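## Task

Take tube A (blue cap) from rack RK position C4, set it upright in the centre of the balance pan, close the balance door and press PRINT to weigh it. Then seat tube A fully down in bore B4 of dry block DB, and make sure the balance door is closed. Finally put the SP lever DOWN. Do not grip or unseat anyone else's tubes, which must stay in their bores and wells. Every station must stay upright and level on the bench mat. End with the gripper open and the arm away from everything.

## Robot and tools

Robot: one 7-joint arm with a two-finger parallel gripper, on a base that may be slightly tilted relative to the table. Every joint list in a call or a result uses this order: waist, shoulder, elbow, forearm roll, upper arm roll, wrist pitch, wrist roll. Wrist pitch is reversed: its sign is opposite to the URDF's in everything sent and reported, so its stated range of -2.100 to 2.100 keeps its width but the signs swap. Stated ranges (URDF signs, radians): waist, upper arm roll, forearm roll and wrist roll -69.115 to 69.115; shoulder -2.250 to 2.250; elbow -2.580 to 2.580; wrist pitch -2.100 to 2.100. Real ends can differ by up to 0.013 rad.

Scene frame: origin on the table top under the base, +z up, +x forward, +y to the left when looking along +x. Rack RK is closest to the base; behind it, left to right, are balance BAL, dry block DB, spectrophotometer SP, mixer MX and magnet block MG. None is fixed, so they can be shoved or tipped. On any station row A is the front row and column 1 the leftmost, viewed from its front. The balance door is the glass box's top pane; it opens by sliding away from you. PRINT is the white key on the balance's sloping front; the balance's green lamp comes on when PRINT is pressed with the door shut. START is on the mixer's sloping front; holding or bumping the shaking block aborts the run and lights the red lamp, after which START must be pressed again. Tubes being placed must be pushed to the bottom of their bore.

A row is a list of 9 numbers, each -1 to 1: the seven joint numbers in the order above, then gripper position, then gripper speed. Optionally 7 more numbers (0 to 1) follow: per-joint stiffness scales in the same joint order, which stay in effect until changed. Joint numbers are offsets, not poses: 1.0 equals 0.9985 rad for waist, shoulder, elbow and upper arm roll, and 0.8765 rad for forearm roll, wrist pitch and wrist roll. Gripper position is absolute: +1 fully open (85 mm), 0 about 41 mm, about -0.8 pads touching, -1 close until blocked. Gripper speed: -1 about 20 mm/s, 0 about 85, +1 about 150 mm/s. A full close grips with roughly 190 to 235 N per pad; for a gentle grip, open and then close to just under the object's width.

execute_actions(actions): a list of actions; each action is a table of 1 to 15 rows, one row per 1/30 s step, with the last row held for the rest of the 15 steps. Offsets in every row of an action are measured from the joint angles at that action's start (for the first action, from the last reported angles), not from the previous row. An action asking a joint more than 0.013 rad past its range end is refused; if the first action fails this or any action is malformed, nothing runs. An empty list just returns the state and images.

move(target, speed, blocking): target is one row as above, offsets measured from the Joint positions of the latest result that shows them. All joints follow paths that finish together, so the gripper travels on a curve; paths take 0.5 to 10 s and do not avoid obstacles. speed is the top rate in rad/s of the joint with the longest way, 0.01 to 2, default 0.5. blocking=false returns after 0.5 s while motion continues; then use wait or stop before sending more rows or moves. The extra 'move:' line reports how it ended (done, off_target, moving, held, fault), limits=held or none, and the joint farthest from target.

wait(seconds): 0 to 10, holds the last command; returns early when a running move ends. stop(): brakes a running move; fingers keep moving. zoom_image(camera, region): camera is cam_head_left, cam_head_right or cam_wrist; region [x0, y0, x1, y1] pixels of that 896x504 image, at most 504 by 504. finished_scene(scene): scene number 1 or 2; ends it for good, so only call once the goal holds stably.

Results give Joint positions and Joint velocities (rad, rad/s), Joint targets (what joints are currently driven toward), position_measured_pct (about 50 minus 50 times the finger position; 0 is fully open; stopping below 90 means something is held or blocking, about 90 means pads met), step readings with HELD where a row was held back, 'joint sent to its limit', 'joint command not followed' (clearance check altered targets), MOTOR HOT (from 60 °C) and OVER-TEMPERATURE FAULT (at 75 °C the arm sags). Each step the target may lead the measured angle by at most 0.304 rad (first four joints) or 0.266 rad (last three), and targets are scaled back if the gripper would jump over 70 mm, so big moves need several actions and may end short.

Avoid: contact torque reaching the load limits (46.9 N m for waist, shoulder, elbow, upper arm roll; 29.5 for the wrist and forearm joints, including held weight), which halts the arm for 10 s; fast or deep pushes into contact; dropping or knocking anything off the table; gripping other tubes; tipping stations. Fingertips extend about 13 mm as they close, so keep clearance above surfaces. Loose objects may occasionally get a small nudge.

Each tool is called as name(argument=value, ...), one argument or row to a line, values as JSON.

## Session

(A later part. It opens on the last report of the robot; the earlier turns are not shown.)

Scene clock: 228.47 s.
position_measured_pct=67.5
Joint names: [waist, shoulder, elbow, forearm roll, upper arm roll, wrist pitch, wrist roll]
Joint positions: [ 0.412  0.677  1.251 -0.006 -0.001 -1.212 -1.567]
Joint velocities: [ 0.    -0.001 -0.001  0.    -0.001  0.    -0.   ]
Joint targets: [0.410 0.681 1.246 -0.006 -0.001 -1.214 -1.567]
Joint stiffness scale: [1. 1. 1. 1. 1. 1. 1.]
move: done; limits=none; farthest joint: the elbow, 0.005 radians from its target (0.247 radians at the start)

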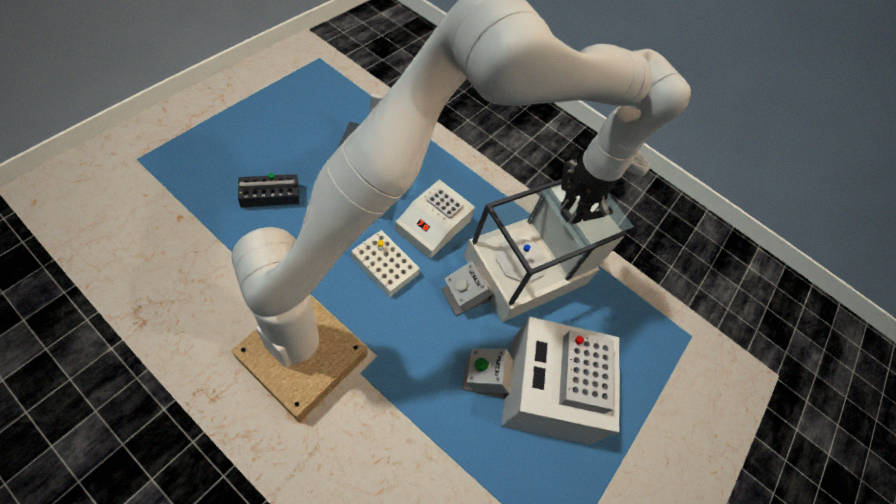

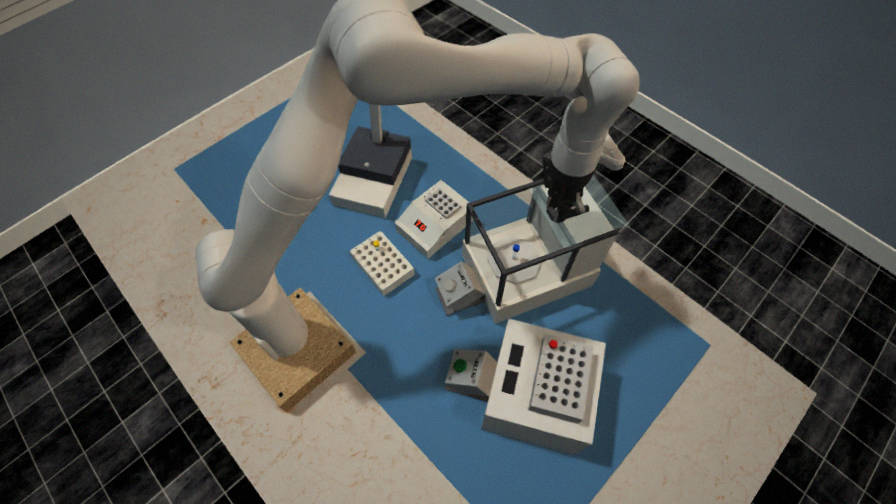

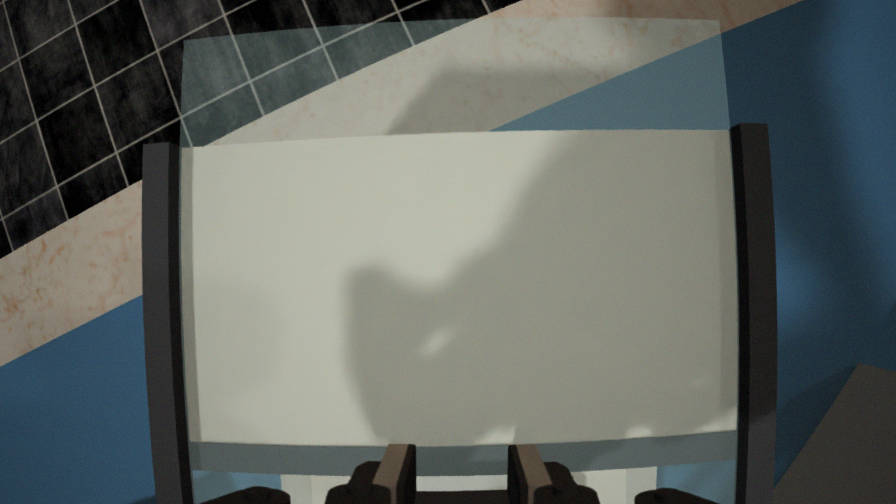

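move(
  target=[0,0,0,0,0,0,0,0.1,0],
)

move(
  target=[0,-0.032,-0.089,0,0,-0.138,0,0.1,0],
  speed=0.3,
)

move(
  target=[-0.004,-0.158,0.21,0,0,0.06,0,-0.2,0],
  speed=0.4,
)

move(
  target=[0,0.158,0.228,0,0,0.436,0,-0.2,0],
  speed=0.2,
)

Scene clock: 232.37 s.
position_measured_pct=45.2
Joint names: [waist, shoulder, elbow, forearm roll, upper arm roll, wrist pitch, wrist roll]
Joint positions: [ 0.412  0.677  1.251 -0.006 -0.001 -1.212 -1.567]
Joint velocities: [ 0.001  0.001 -0.     0.    -0.     0.    -0.001]
Joint targets: [0.412 0.677 1.251 -0.006 -0.001 -1.212 -1.567]
Joint stiffness scale: [1. 1. 1. 1. 1. 1. 1.]
move: done; limits=none; farthest joint: the waist, 0.000 radians from its target (0.000 radians at the start)

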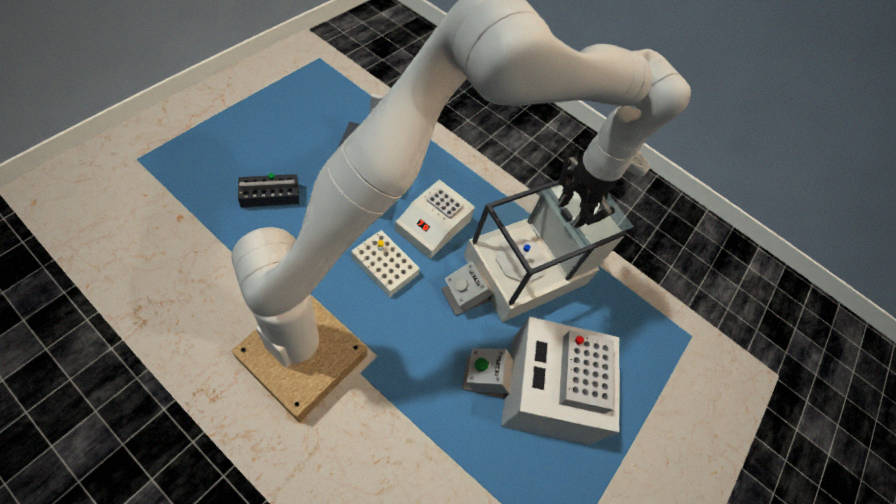

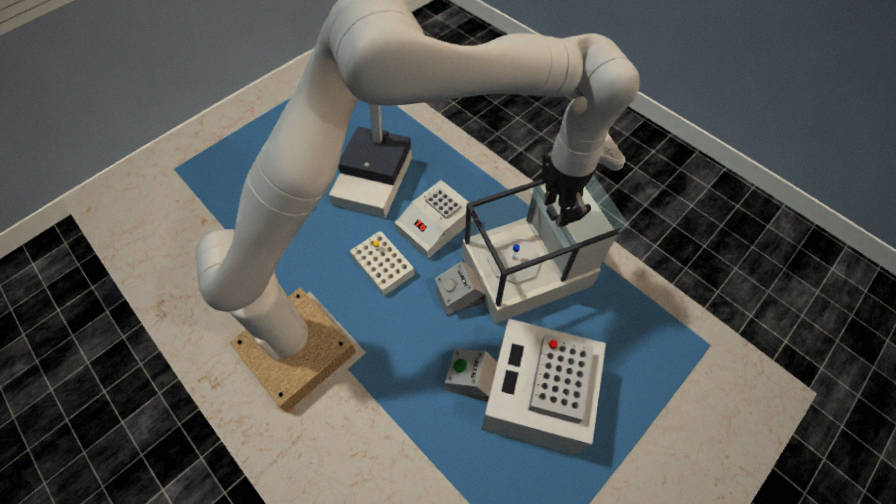

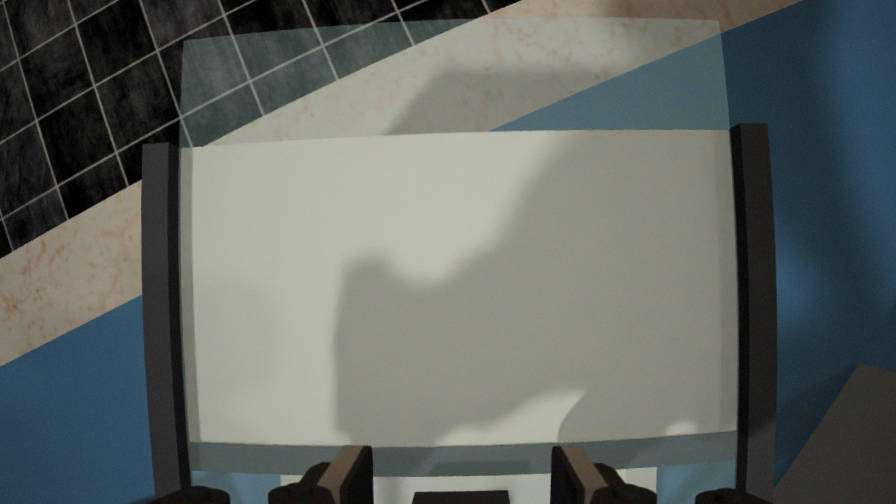

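Scene clock: 233.20 s.
position_measured_pct=45.2
Joint names: [waist, shoulder, elbow, forearm roll, upper arm roll, wrist pitch, wrist roll]
Joint positions: [ 0.412  0.647  1.167 -0.006 -0.001 -1.328 -1.567]
Joint velocities: [-0.001 -0.002 -0.001 -0.     0.    -0.001 -0.001]
Joint targets: [0.412 0.645 1.162 -0.006 -0.001 -1.333 -1.567]
Joint stiffness scale: [1. 1. 1. 1. 1. 1. 1.]
move: done; limits=none; farthest joint: the elbow, 0.005 radians from its target (0.088 radians at the start)

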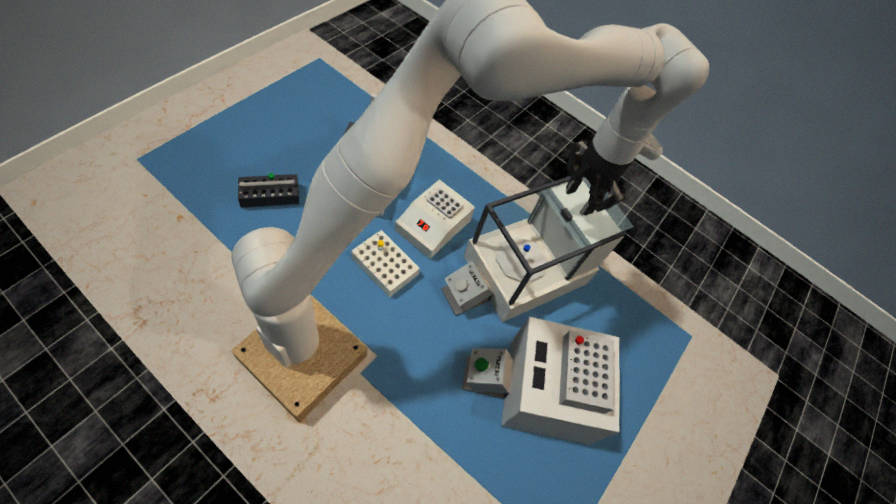

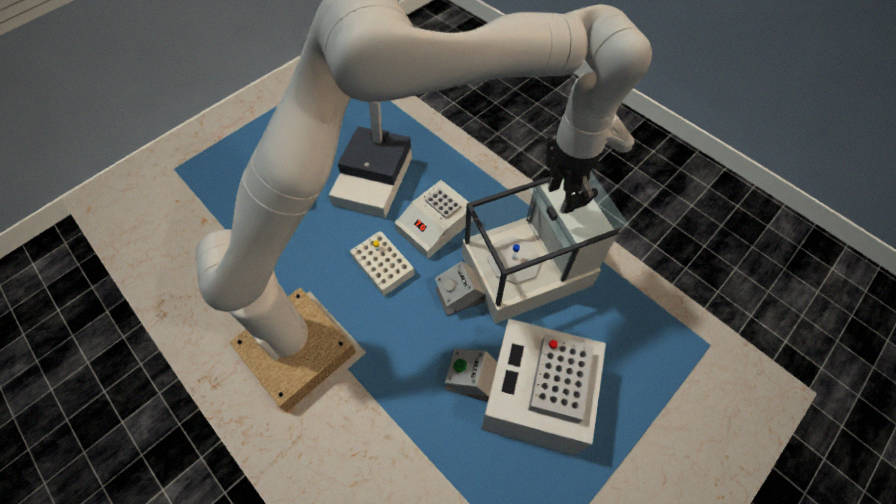

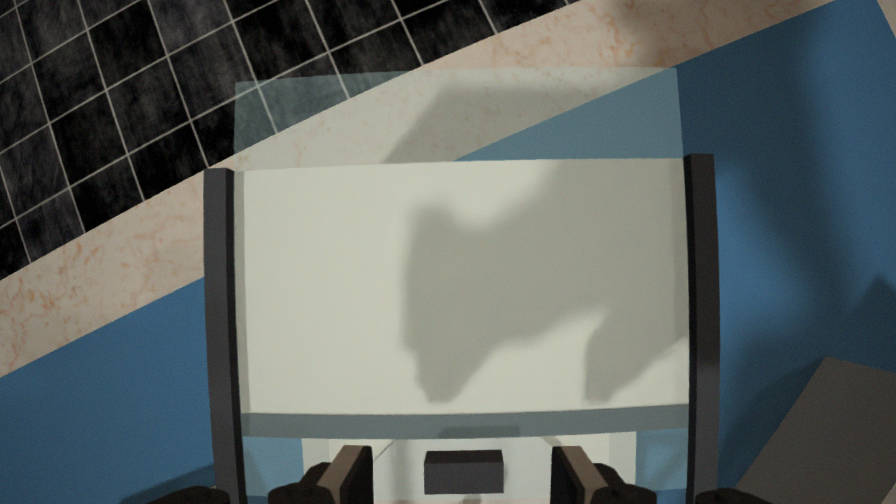

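Scene clock: 234.33 s.
position_measured_pct=59.9
Joint names: [waist, shoulder, elbow, forearm roll, upper arm roll, wrist pitch, wrist roll]
Joint positions: [ 0.41   0.492  1.371 -0.006 -0.001 -1.28  -1.567]
Joint velocities: [-0.002 -0.001  0.001 -0.001 -0.     0.001 -0.   ]
Joint targets: [0.408 0.490 1.376 -0.006 -0.001 -1.275 -1.567]
Joint stiffness scale: [1. 1. 1. 1. 1. 1. 1.]
move: done; limits=none; farthest joint: the elbow, 0.005 radians from its target (0.210 radians at the start)

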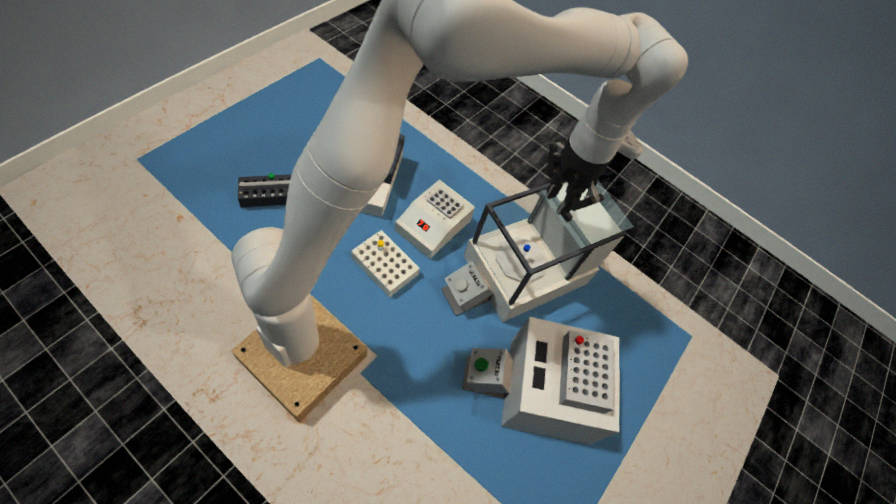

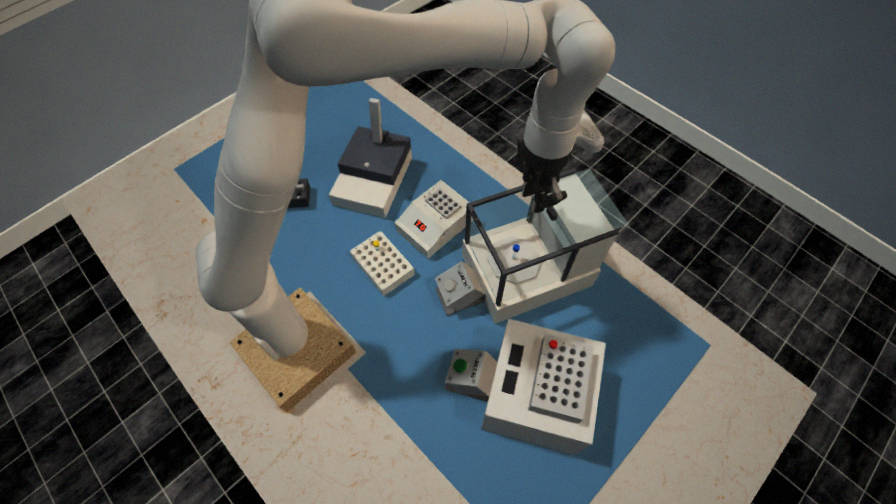

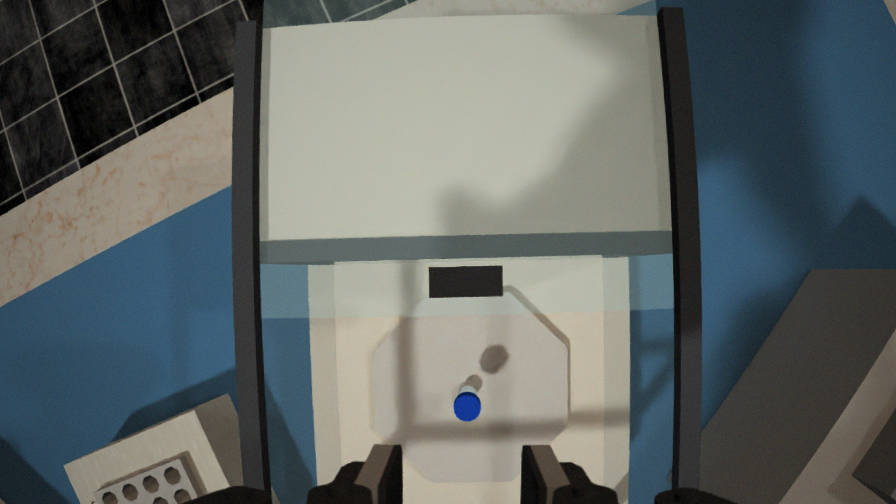

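Scene clock: 236.67 s.
position_measured_pct=59.9
Joint names: [waist, shoulder, elbow, forearm roll, upper arm roll, wrist pitch, wrist roll]
Joint positions: [ 0.41   0.647  1.594 -0.006 -0.001 -0.903 -1.567]
Joint velocities: [ 0.     0.003  0.     0.    -0.     0.001  0.001]
Joint targets: [0.410 0.650 1.599 -0.006 -0.001 -0.898 -1.567]
Joint stiffness scale: [1. 1. 1. 1. 1. 1. 1.]
move: done; limits=none; farthest joint: the wrist pitch, 0.005 radians from its target (0.382 radians at the start)

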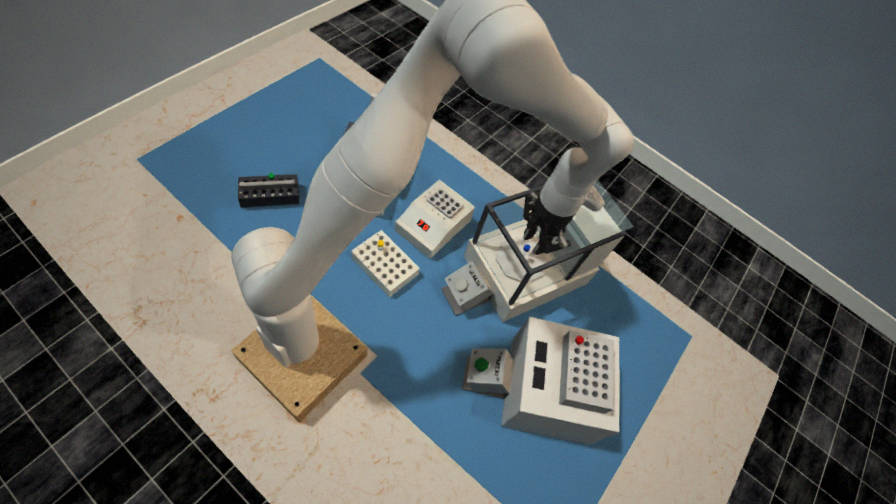

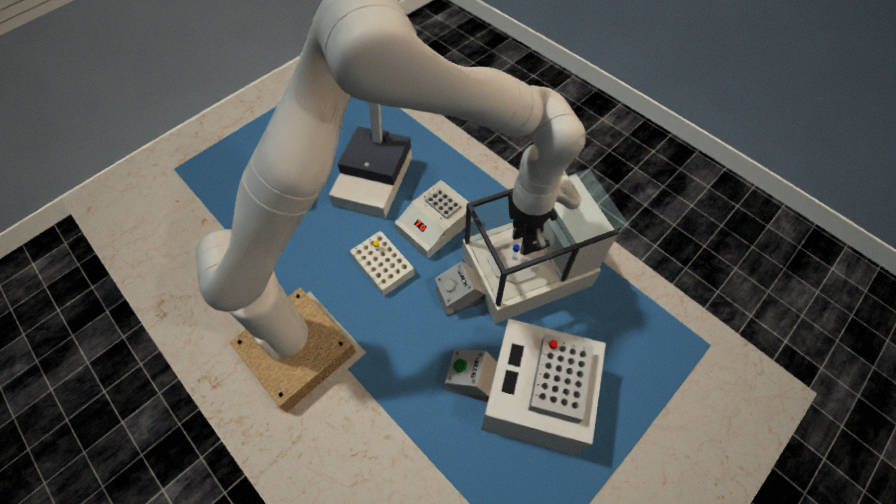

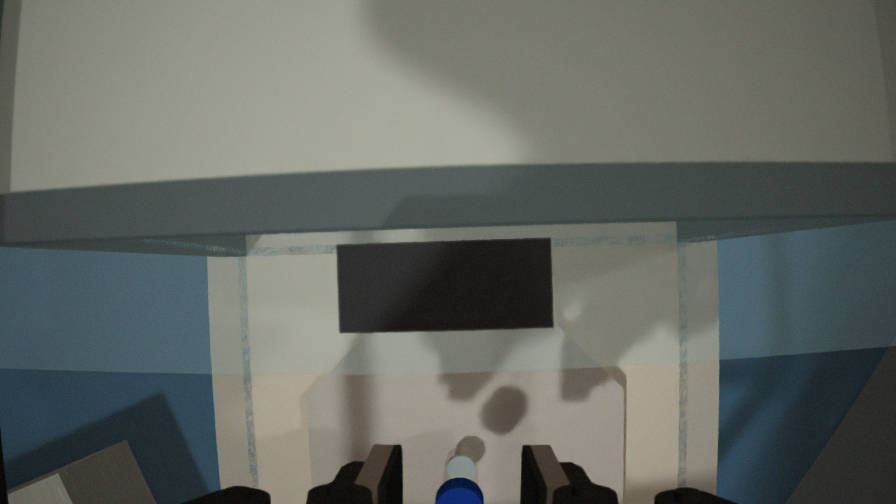

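move(
  target=[0,0.023,0.048,0,0,0.08,0,-0.2,0],
  speed=0.08,
)

move(
  target=[0,0,0,0,0,0,0,-0.68,-0.5],
)

move(
  target=[0,-0.185,-0.255,0,0,-0.505,0,-0.68,0],
  speed=0.2,
)

Scene clock: 242.67 s.
position_measured_pct=59.9
Joint names: [waist, shoulder, elbow, forearm roll, upper arm roll, wrist pitch, wrist roll]
Joint positions: [ 0.41   0.668  1.637 -0.006 -0.001 -0.838 -1.567]
Joint velocities: [0.    0.003 0.001 0.001 0.001 0.    0.   ]
Joint targets: [0.410 0.670 1.642 -0.006 -0.001 -0.833 -1.567]
Joint stiffness scale: [1. 1. 1. 1. 1. 1. 1.]
move: done; limits=none; farthest joint: the elbow, 0.005 radians from its target (0.048 radians at the start)

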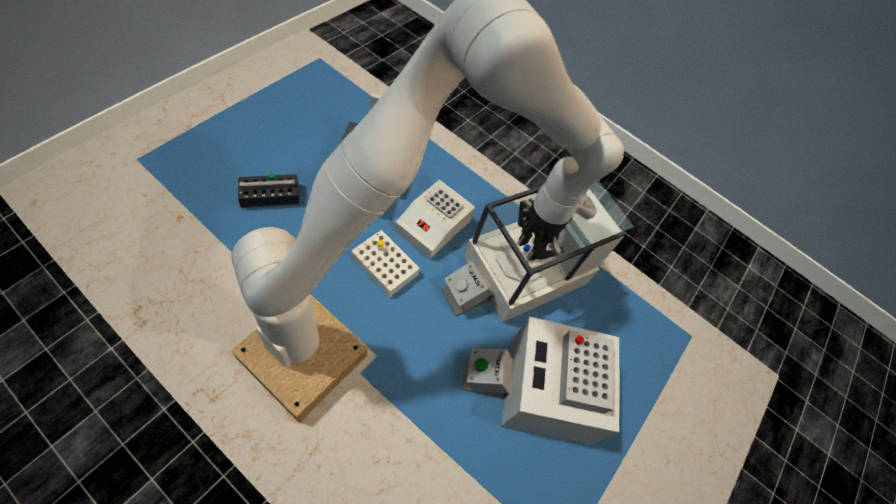

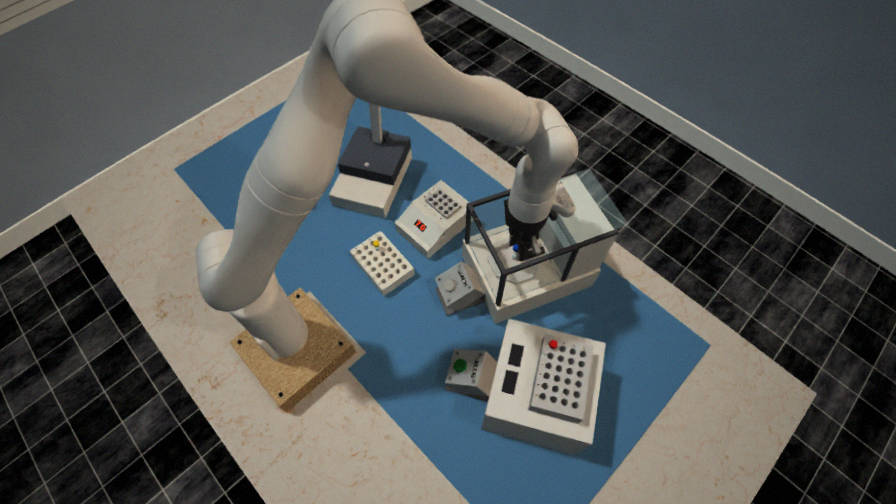

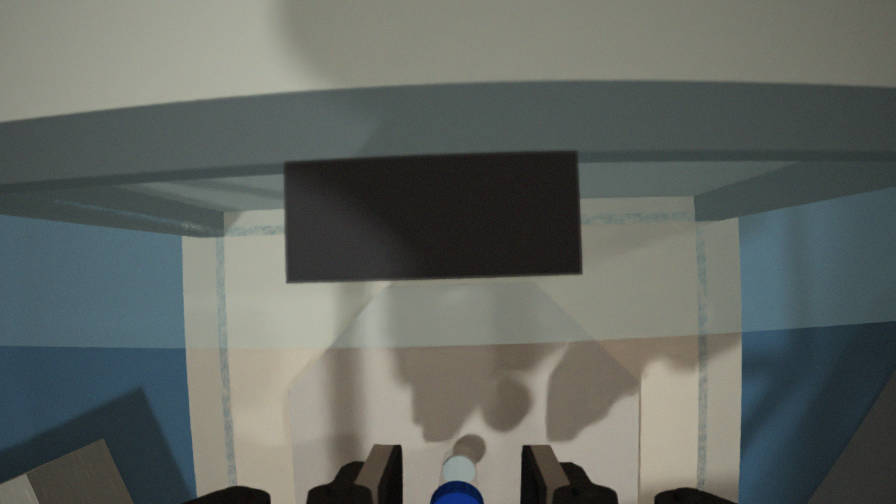

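Scene clock: 243.33 s.
position_measured_pct=81.0
Joint names: [waist, shoulder, elbow, forearm roll, upper arm roll, wrist pitch, wrist roll]
Joint positions: [ 0.41   0.668  1.637 -0.006 -0.001 -0.838 -1.567]
Joint velocities: [ 0.001  0.001 -0.     0.     0.     0.     0.   ]
Joint targets: [0.410 0.668 1.637 -0.006 -0.001 -0.838 -1.567]
Joint stiffness scale: [1. 1. 1. 1. 1. 1. 1.]
move: done; limits=none; farthest joint: the waist, 0.000 radians from its target (0.000 radians at the start)

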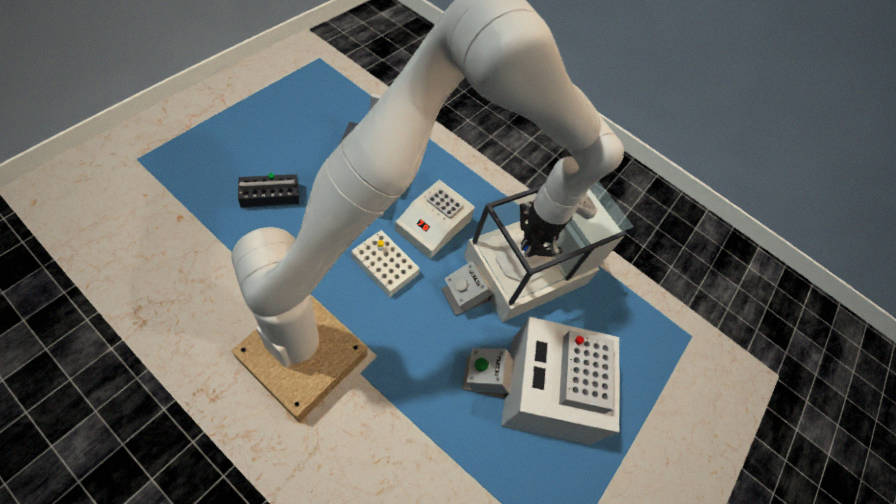

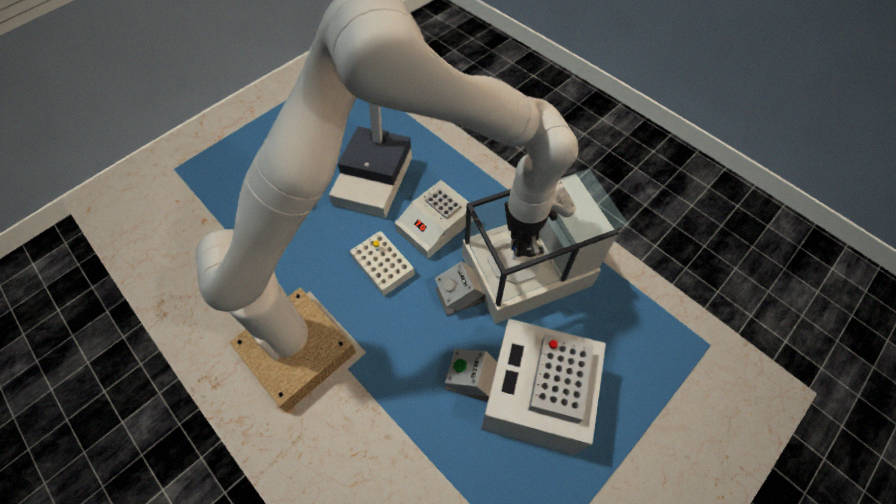

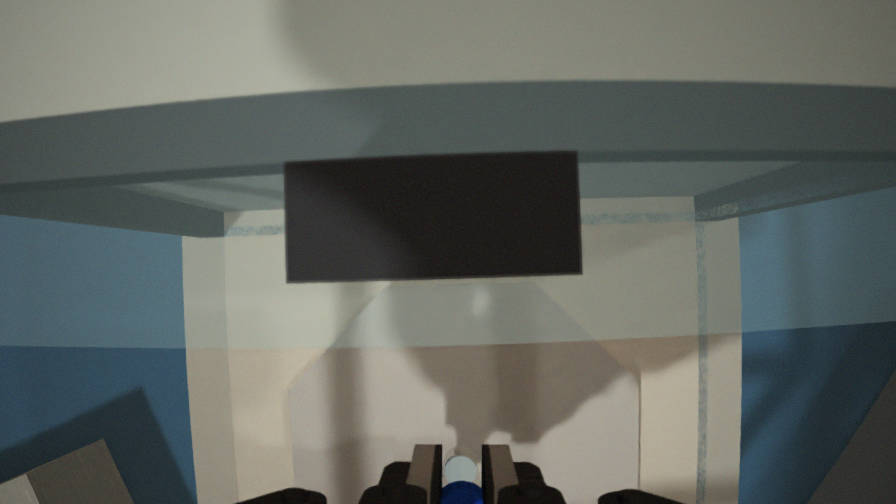

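Scene clock: 245.97 s.
position_measured_pct=81.0
Joint names: [waist, shoulder, elbow, forearm roll, upper arm roll, wrist pitch, wrist roll]
Joint positions: [ 0.41   0.486  1.387 -0.006 -0.001 -1.276 -1.567]
Joint velocities: [-0.001 -0.003 -0.    -0.     0.    -0.    -0.   ]
Joint targets: [0.410 0.483 1.383 -0.006 -0.001 -1.281 -1.567]
Joint stiffness scale: [1. 1. 1. 1. 1. 1. 1.]
move: done; limits=none; farthest joint: the elbow, 0.005 radians from its target (0.255 radians at the start)

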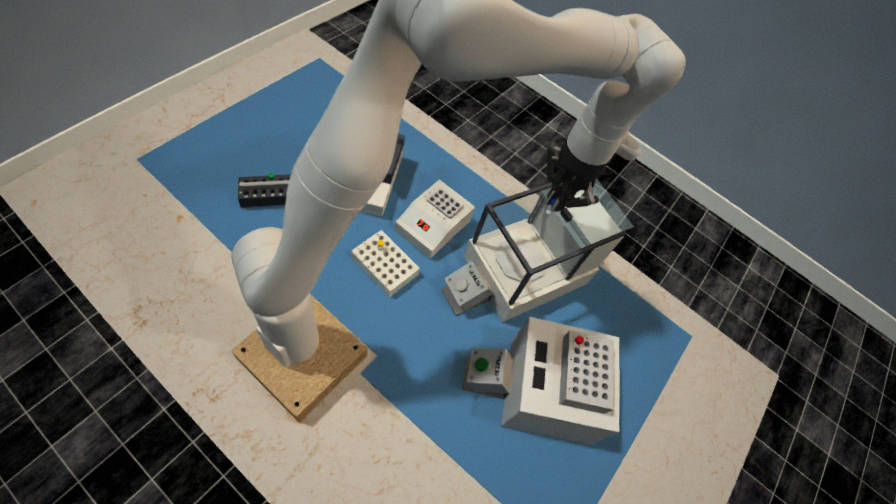

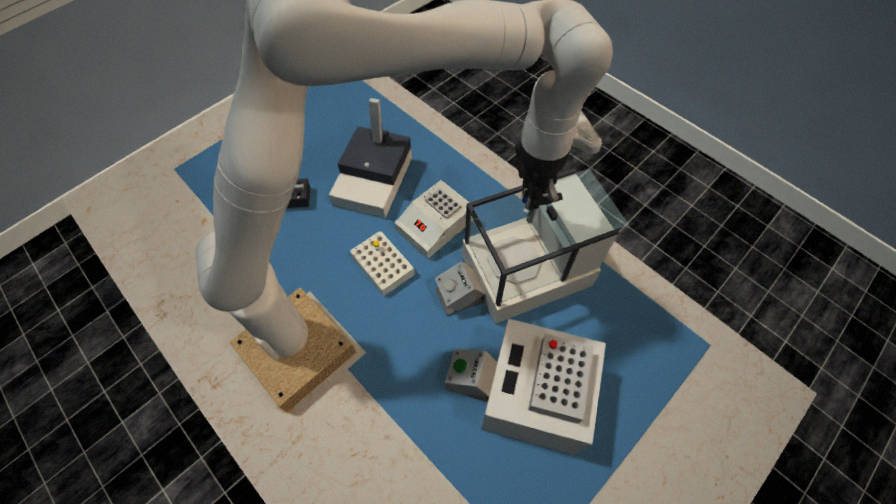

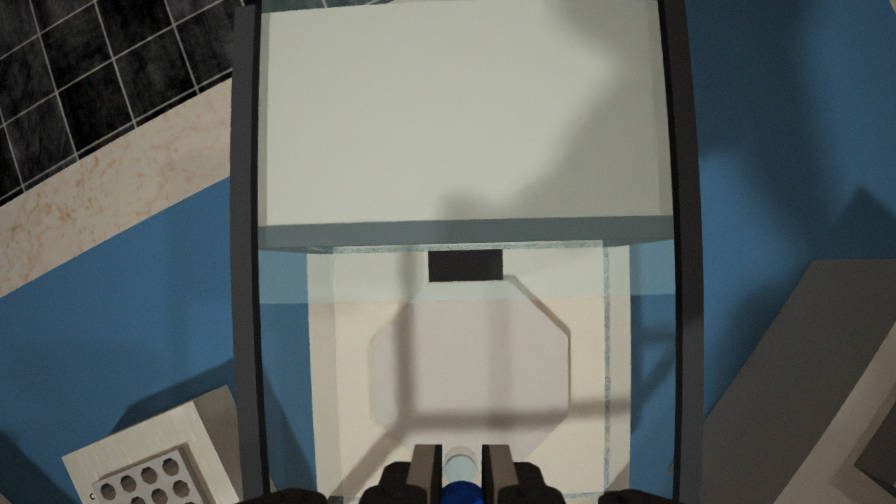

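move(
  target=[0,-0.214,0.19,0,0,-0.02,0,-0.68,0],
  speed=0.3,
)

move(
  target=[-0.4,0,0,0,0,0,0,-0.68,0],
  speed=0.4,
)

move(
  target=[0,0.236,0.22,0,0,0.51,0,-0.68,0],
  speed=0.25,
)

Scene clock: 251.77 s.
position_measured_pct=81.0
Joint names: [waist, shoulder, elbow, forearm roll, upper arm roll, wrist pitch, wrist roll]
Joint positions: [ 0.41   0.274  1.572 -0.006 -0.001 -1.289 -1.567]
Joint velocities: [ 0.    -0.003  0.     0.     0.001 -0.    -0.   ]
Joint targets: [0.410 0.272 1.577 -0.006 -0.001 -1.293 -1.567]
Joint stiffness scale: [1. 1. 1. 1. 1. 1. 1.]
move: done; limits=none; farthest joint: the elbow, 0.005 radians from its target (0.189 radians at the start)

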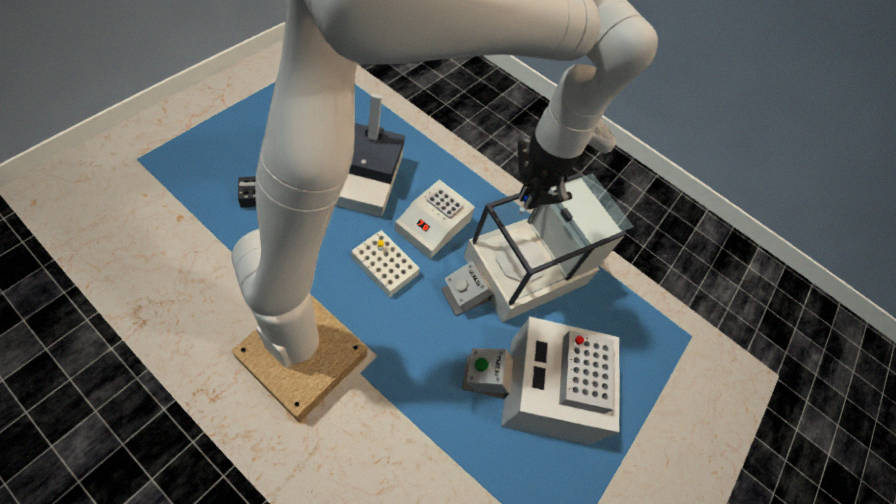

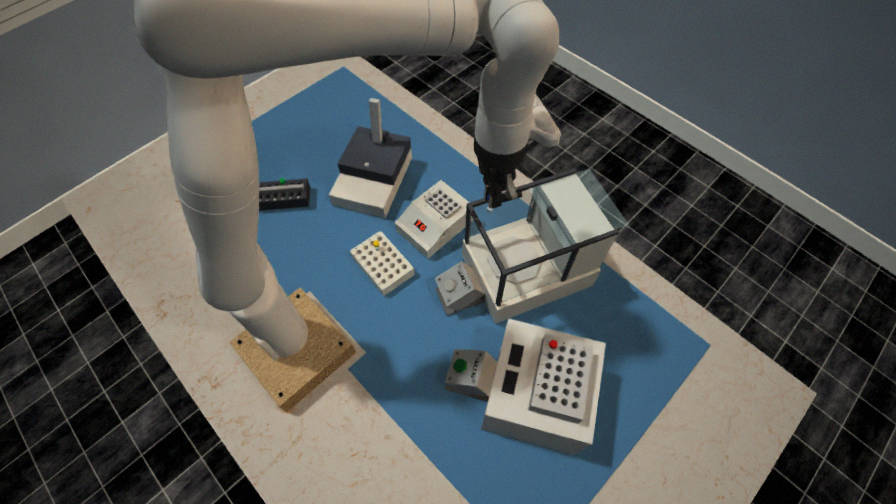

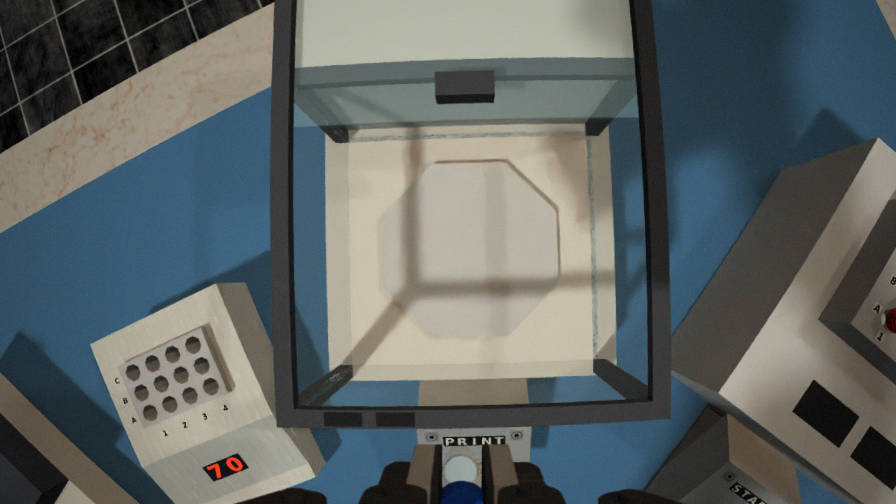

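Scene clock: 253.40 s.
position_measured_pct=81.0
Joint names: [waist, shoulder, elbow, forearm roll, upper arm roll, wrist pitch, wrist roll]
Joint positions: [ 0.013  0.274  1.572 -0.006 -0.001 -1.289 -1.567]
Joint velocities: [-0.002  0.001 -0.     0.    -0.001 -0.001  0.001]
Joint targets: [0.011 0.274 1.572 -0.006 -0.001 -1.289 -1.567]
Joint stiffness scale: [1. 1. 1. 1. 1. 1. 1.]
move: done; limits=none; farthest joint: the waist, 0.003 radians from its target (0.400 radians at the start)

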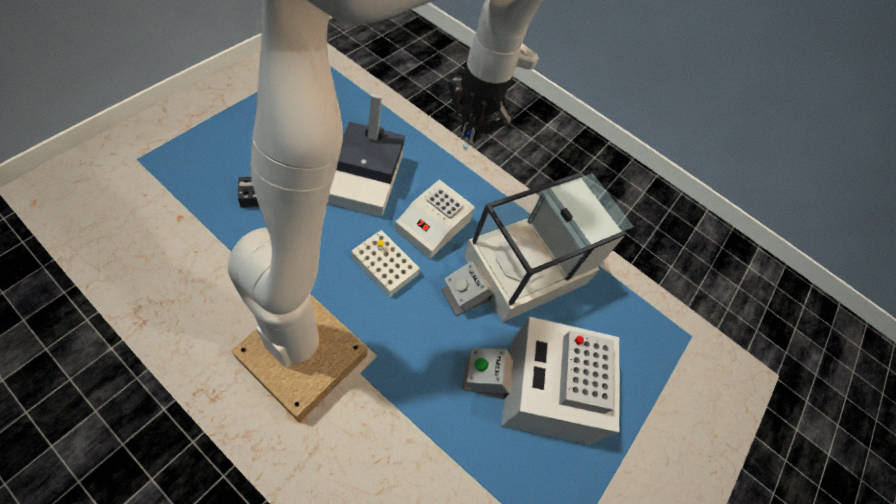

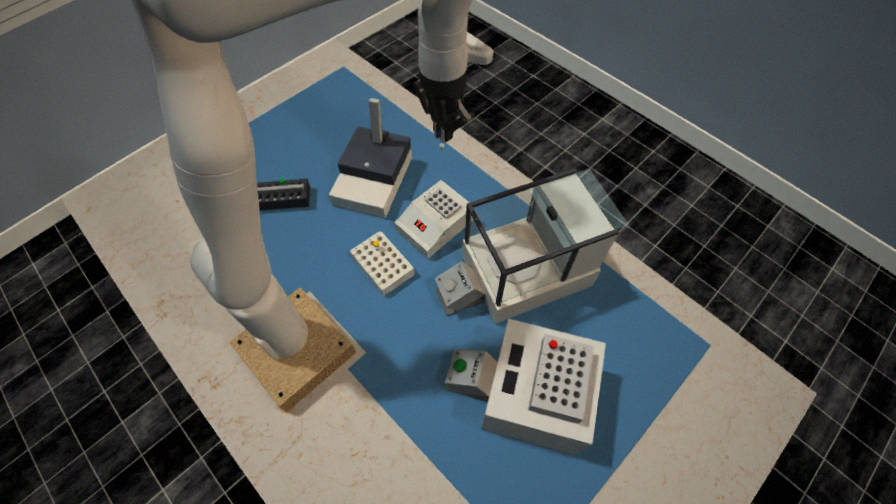

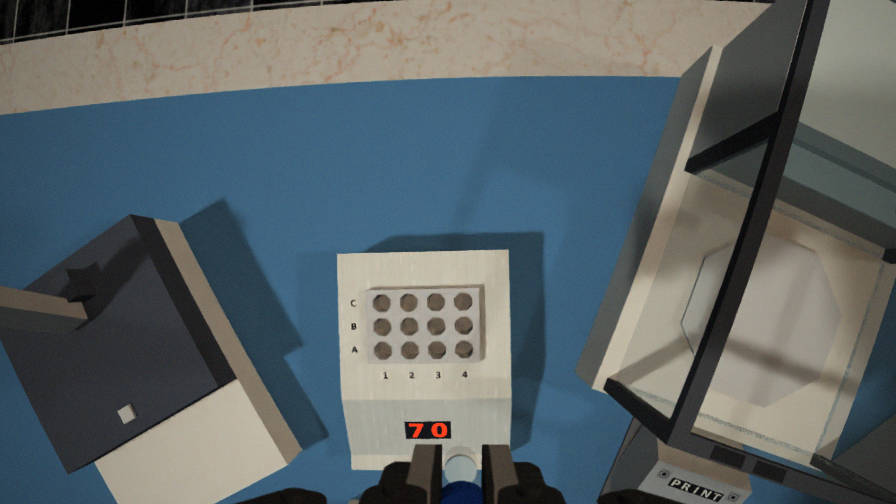

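Scene clock: 255.67 s.
position_measured_pct=81.0
Joint names: [waist, shoulder, elbow, forearm roll, upper arm roll, wrist pitch, wrist roll]
Joint positions: [ 0.013  0.508  1.787 -0.006 -0.001 -0.847 -1.567]
Joint velocities: [-0.     0.003  0.001  0.001  0.     0.001  0.   ]
Joint targets: [0.013 0.510 1.792 -0.006 -0.001 -0.842 -1.567]
Joint stiffness scale: [1. 1. 1. 1. 1. 1. 1.]
move: done; limits=none; farthest joint: the elbow, 0.005 radians from its target (0.219 radians at the start)

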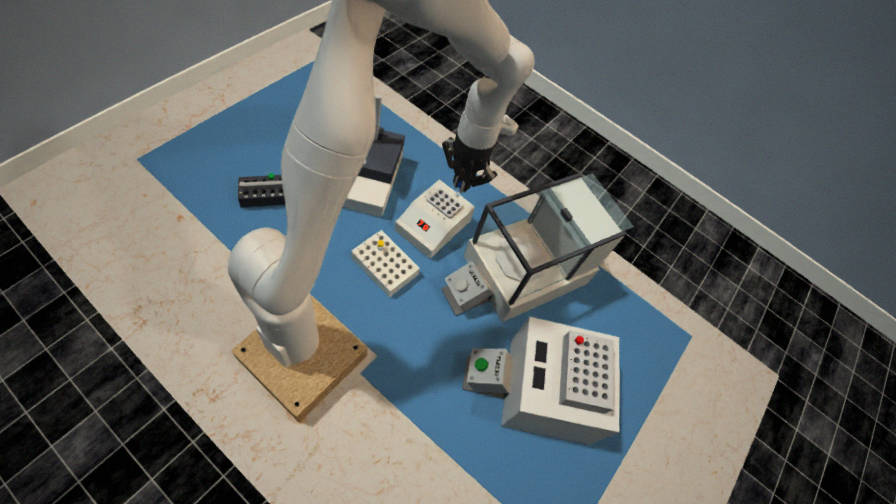

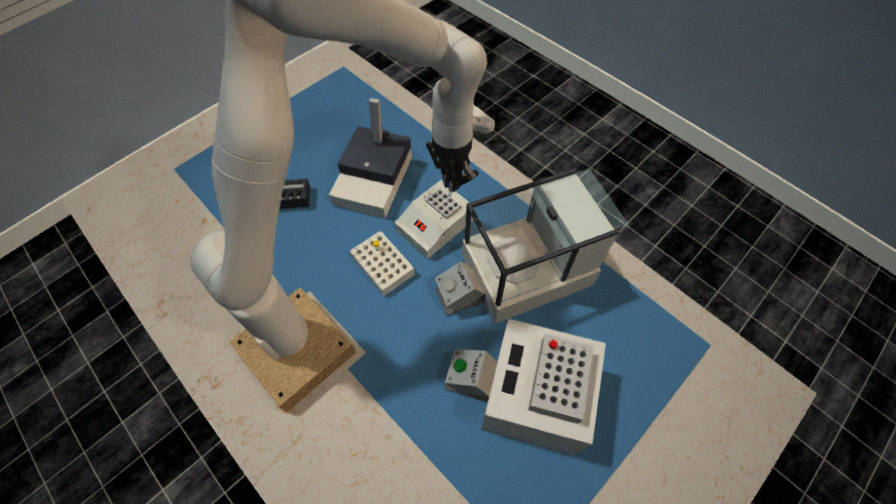

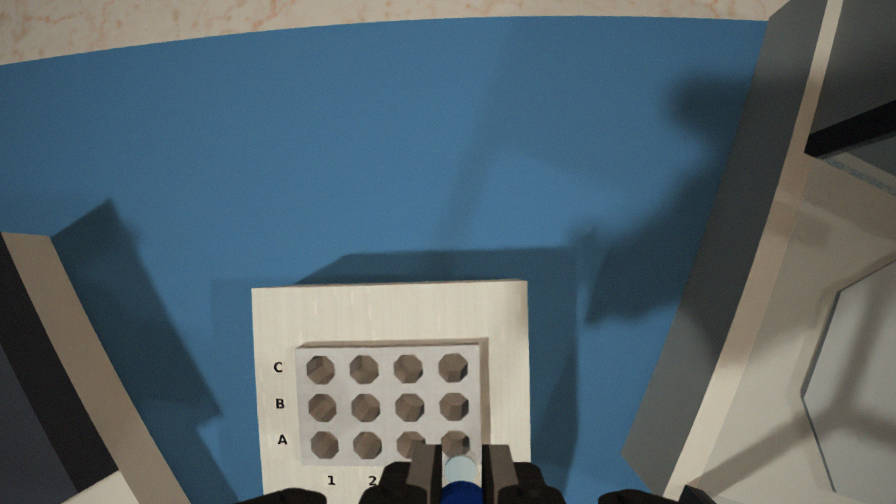

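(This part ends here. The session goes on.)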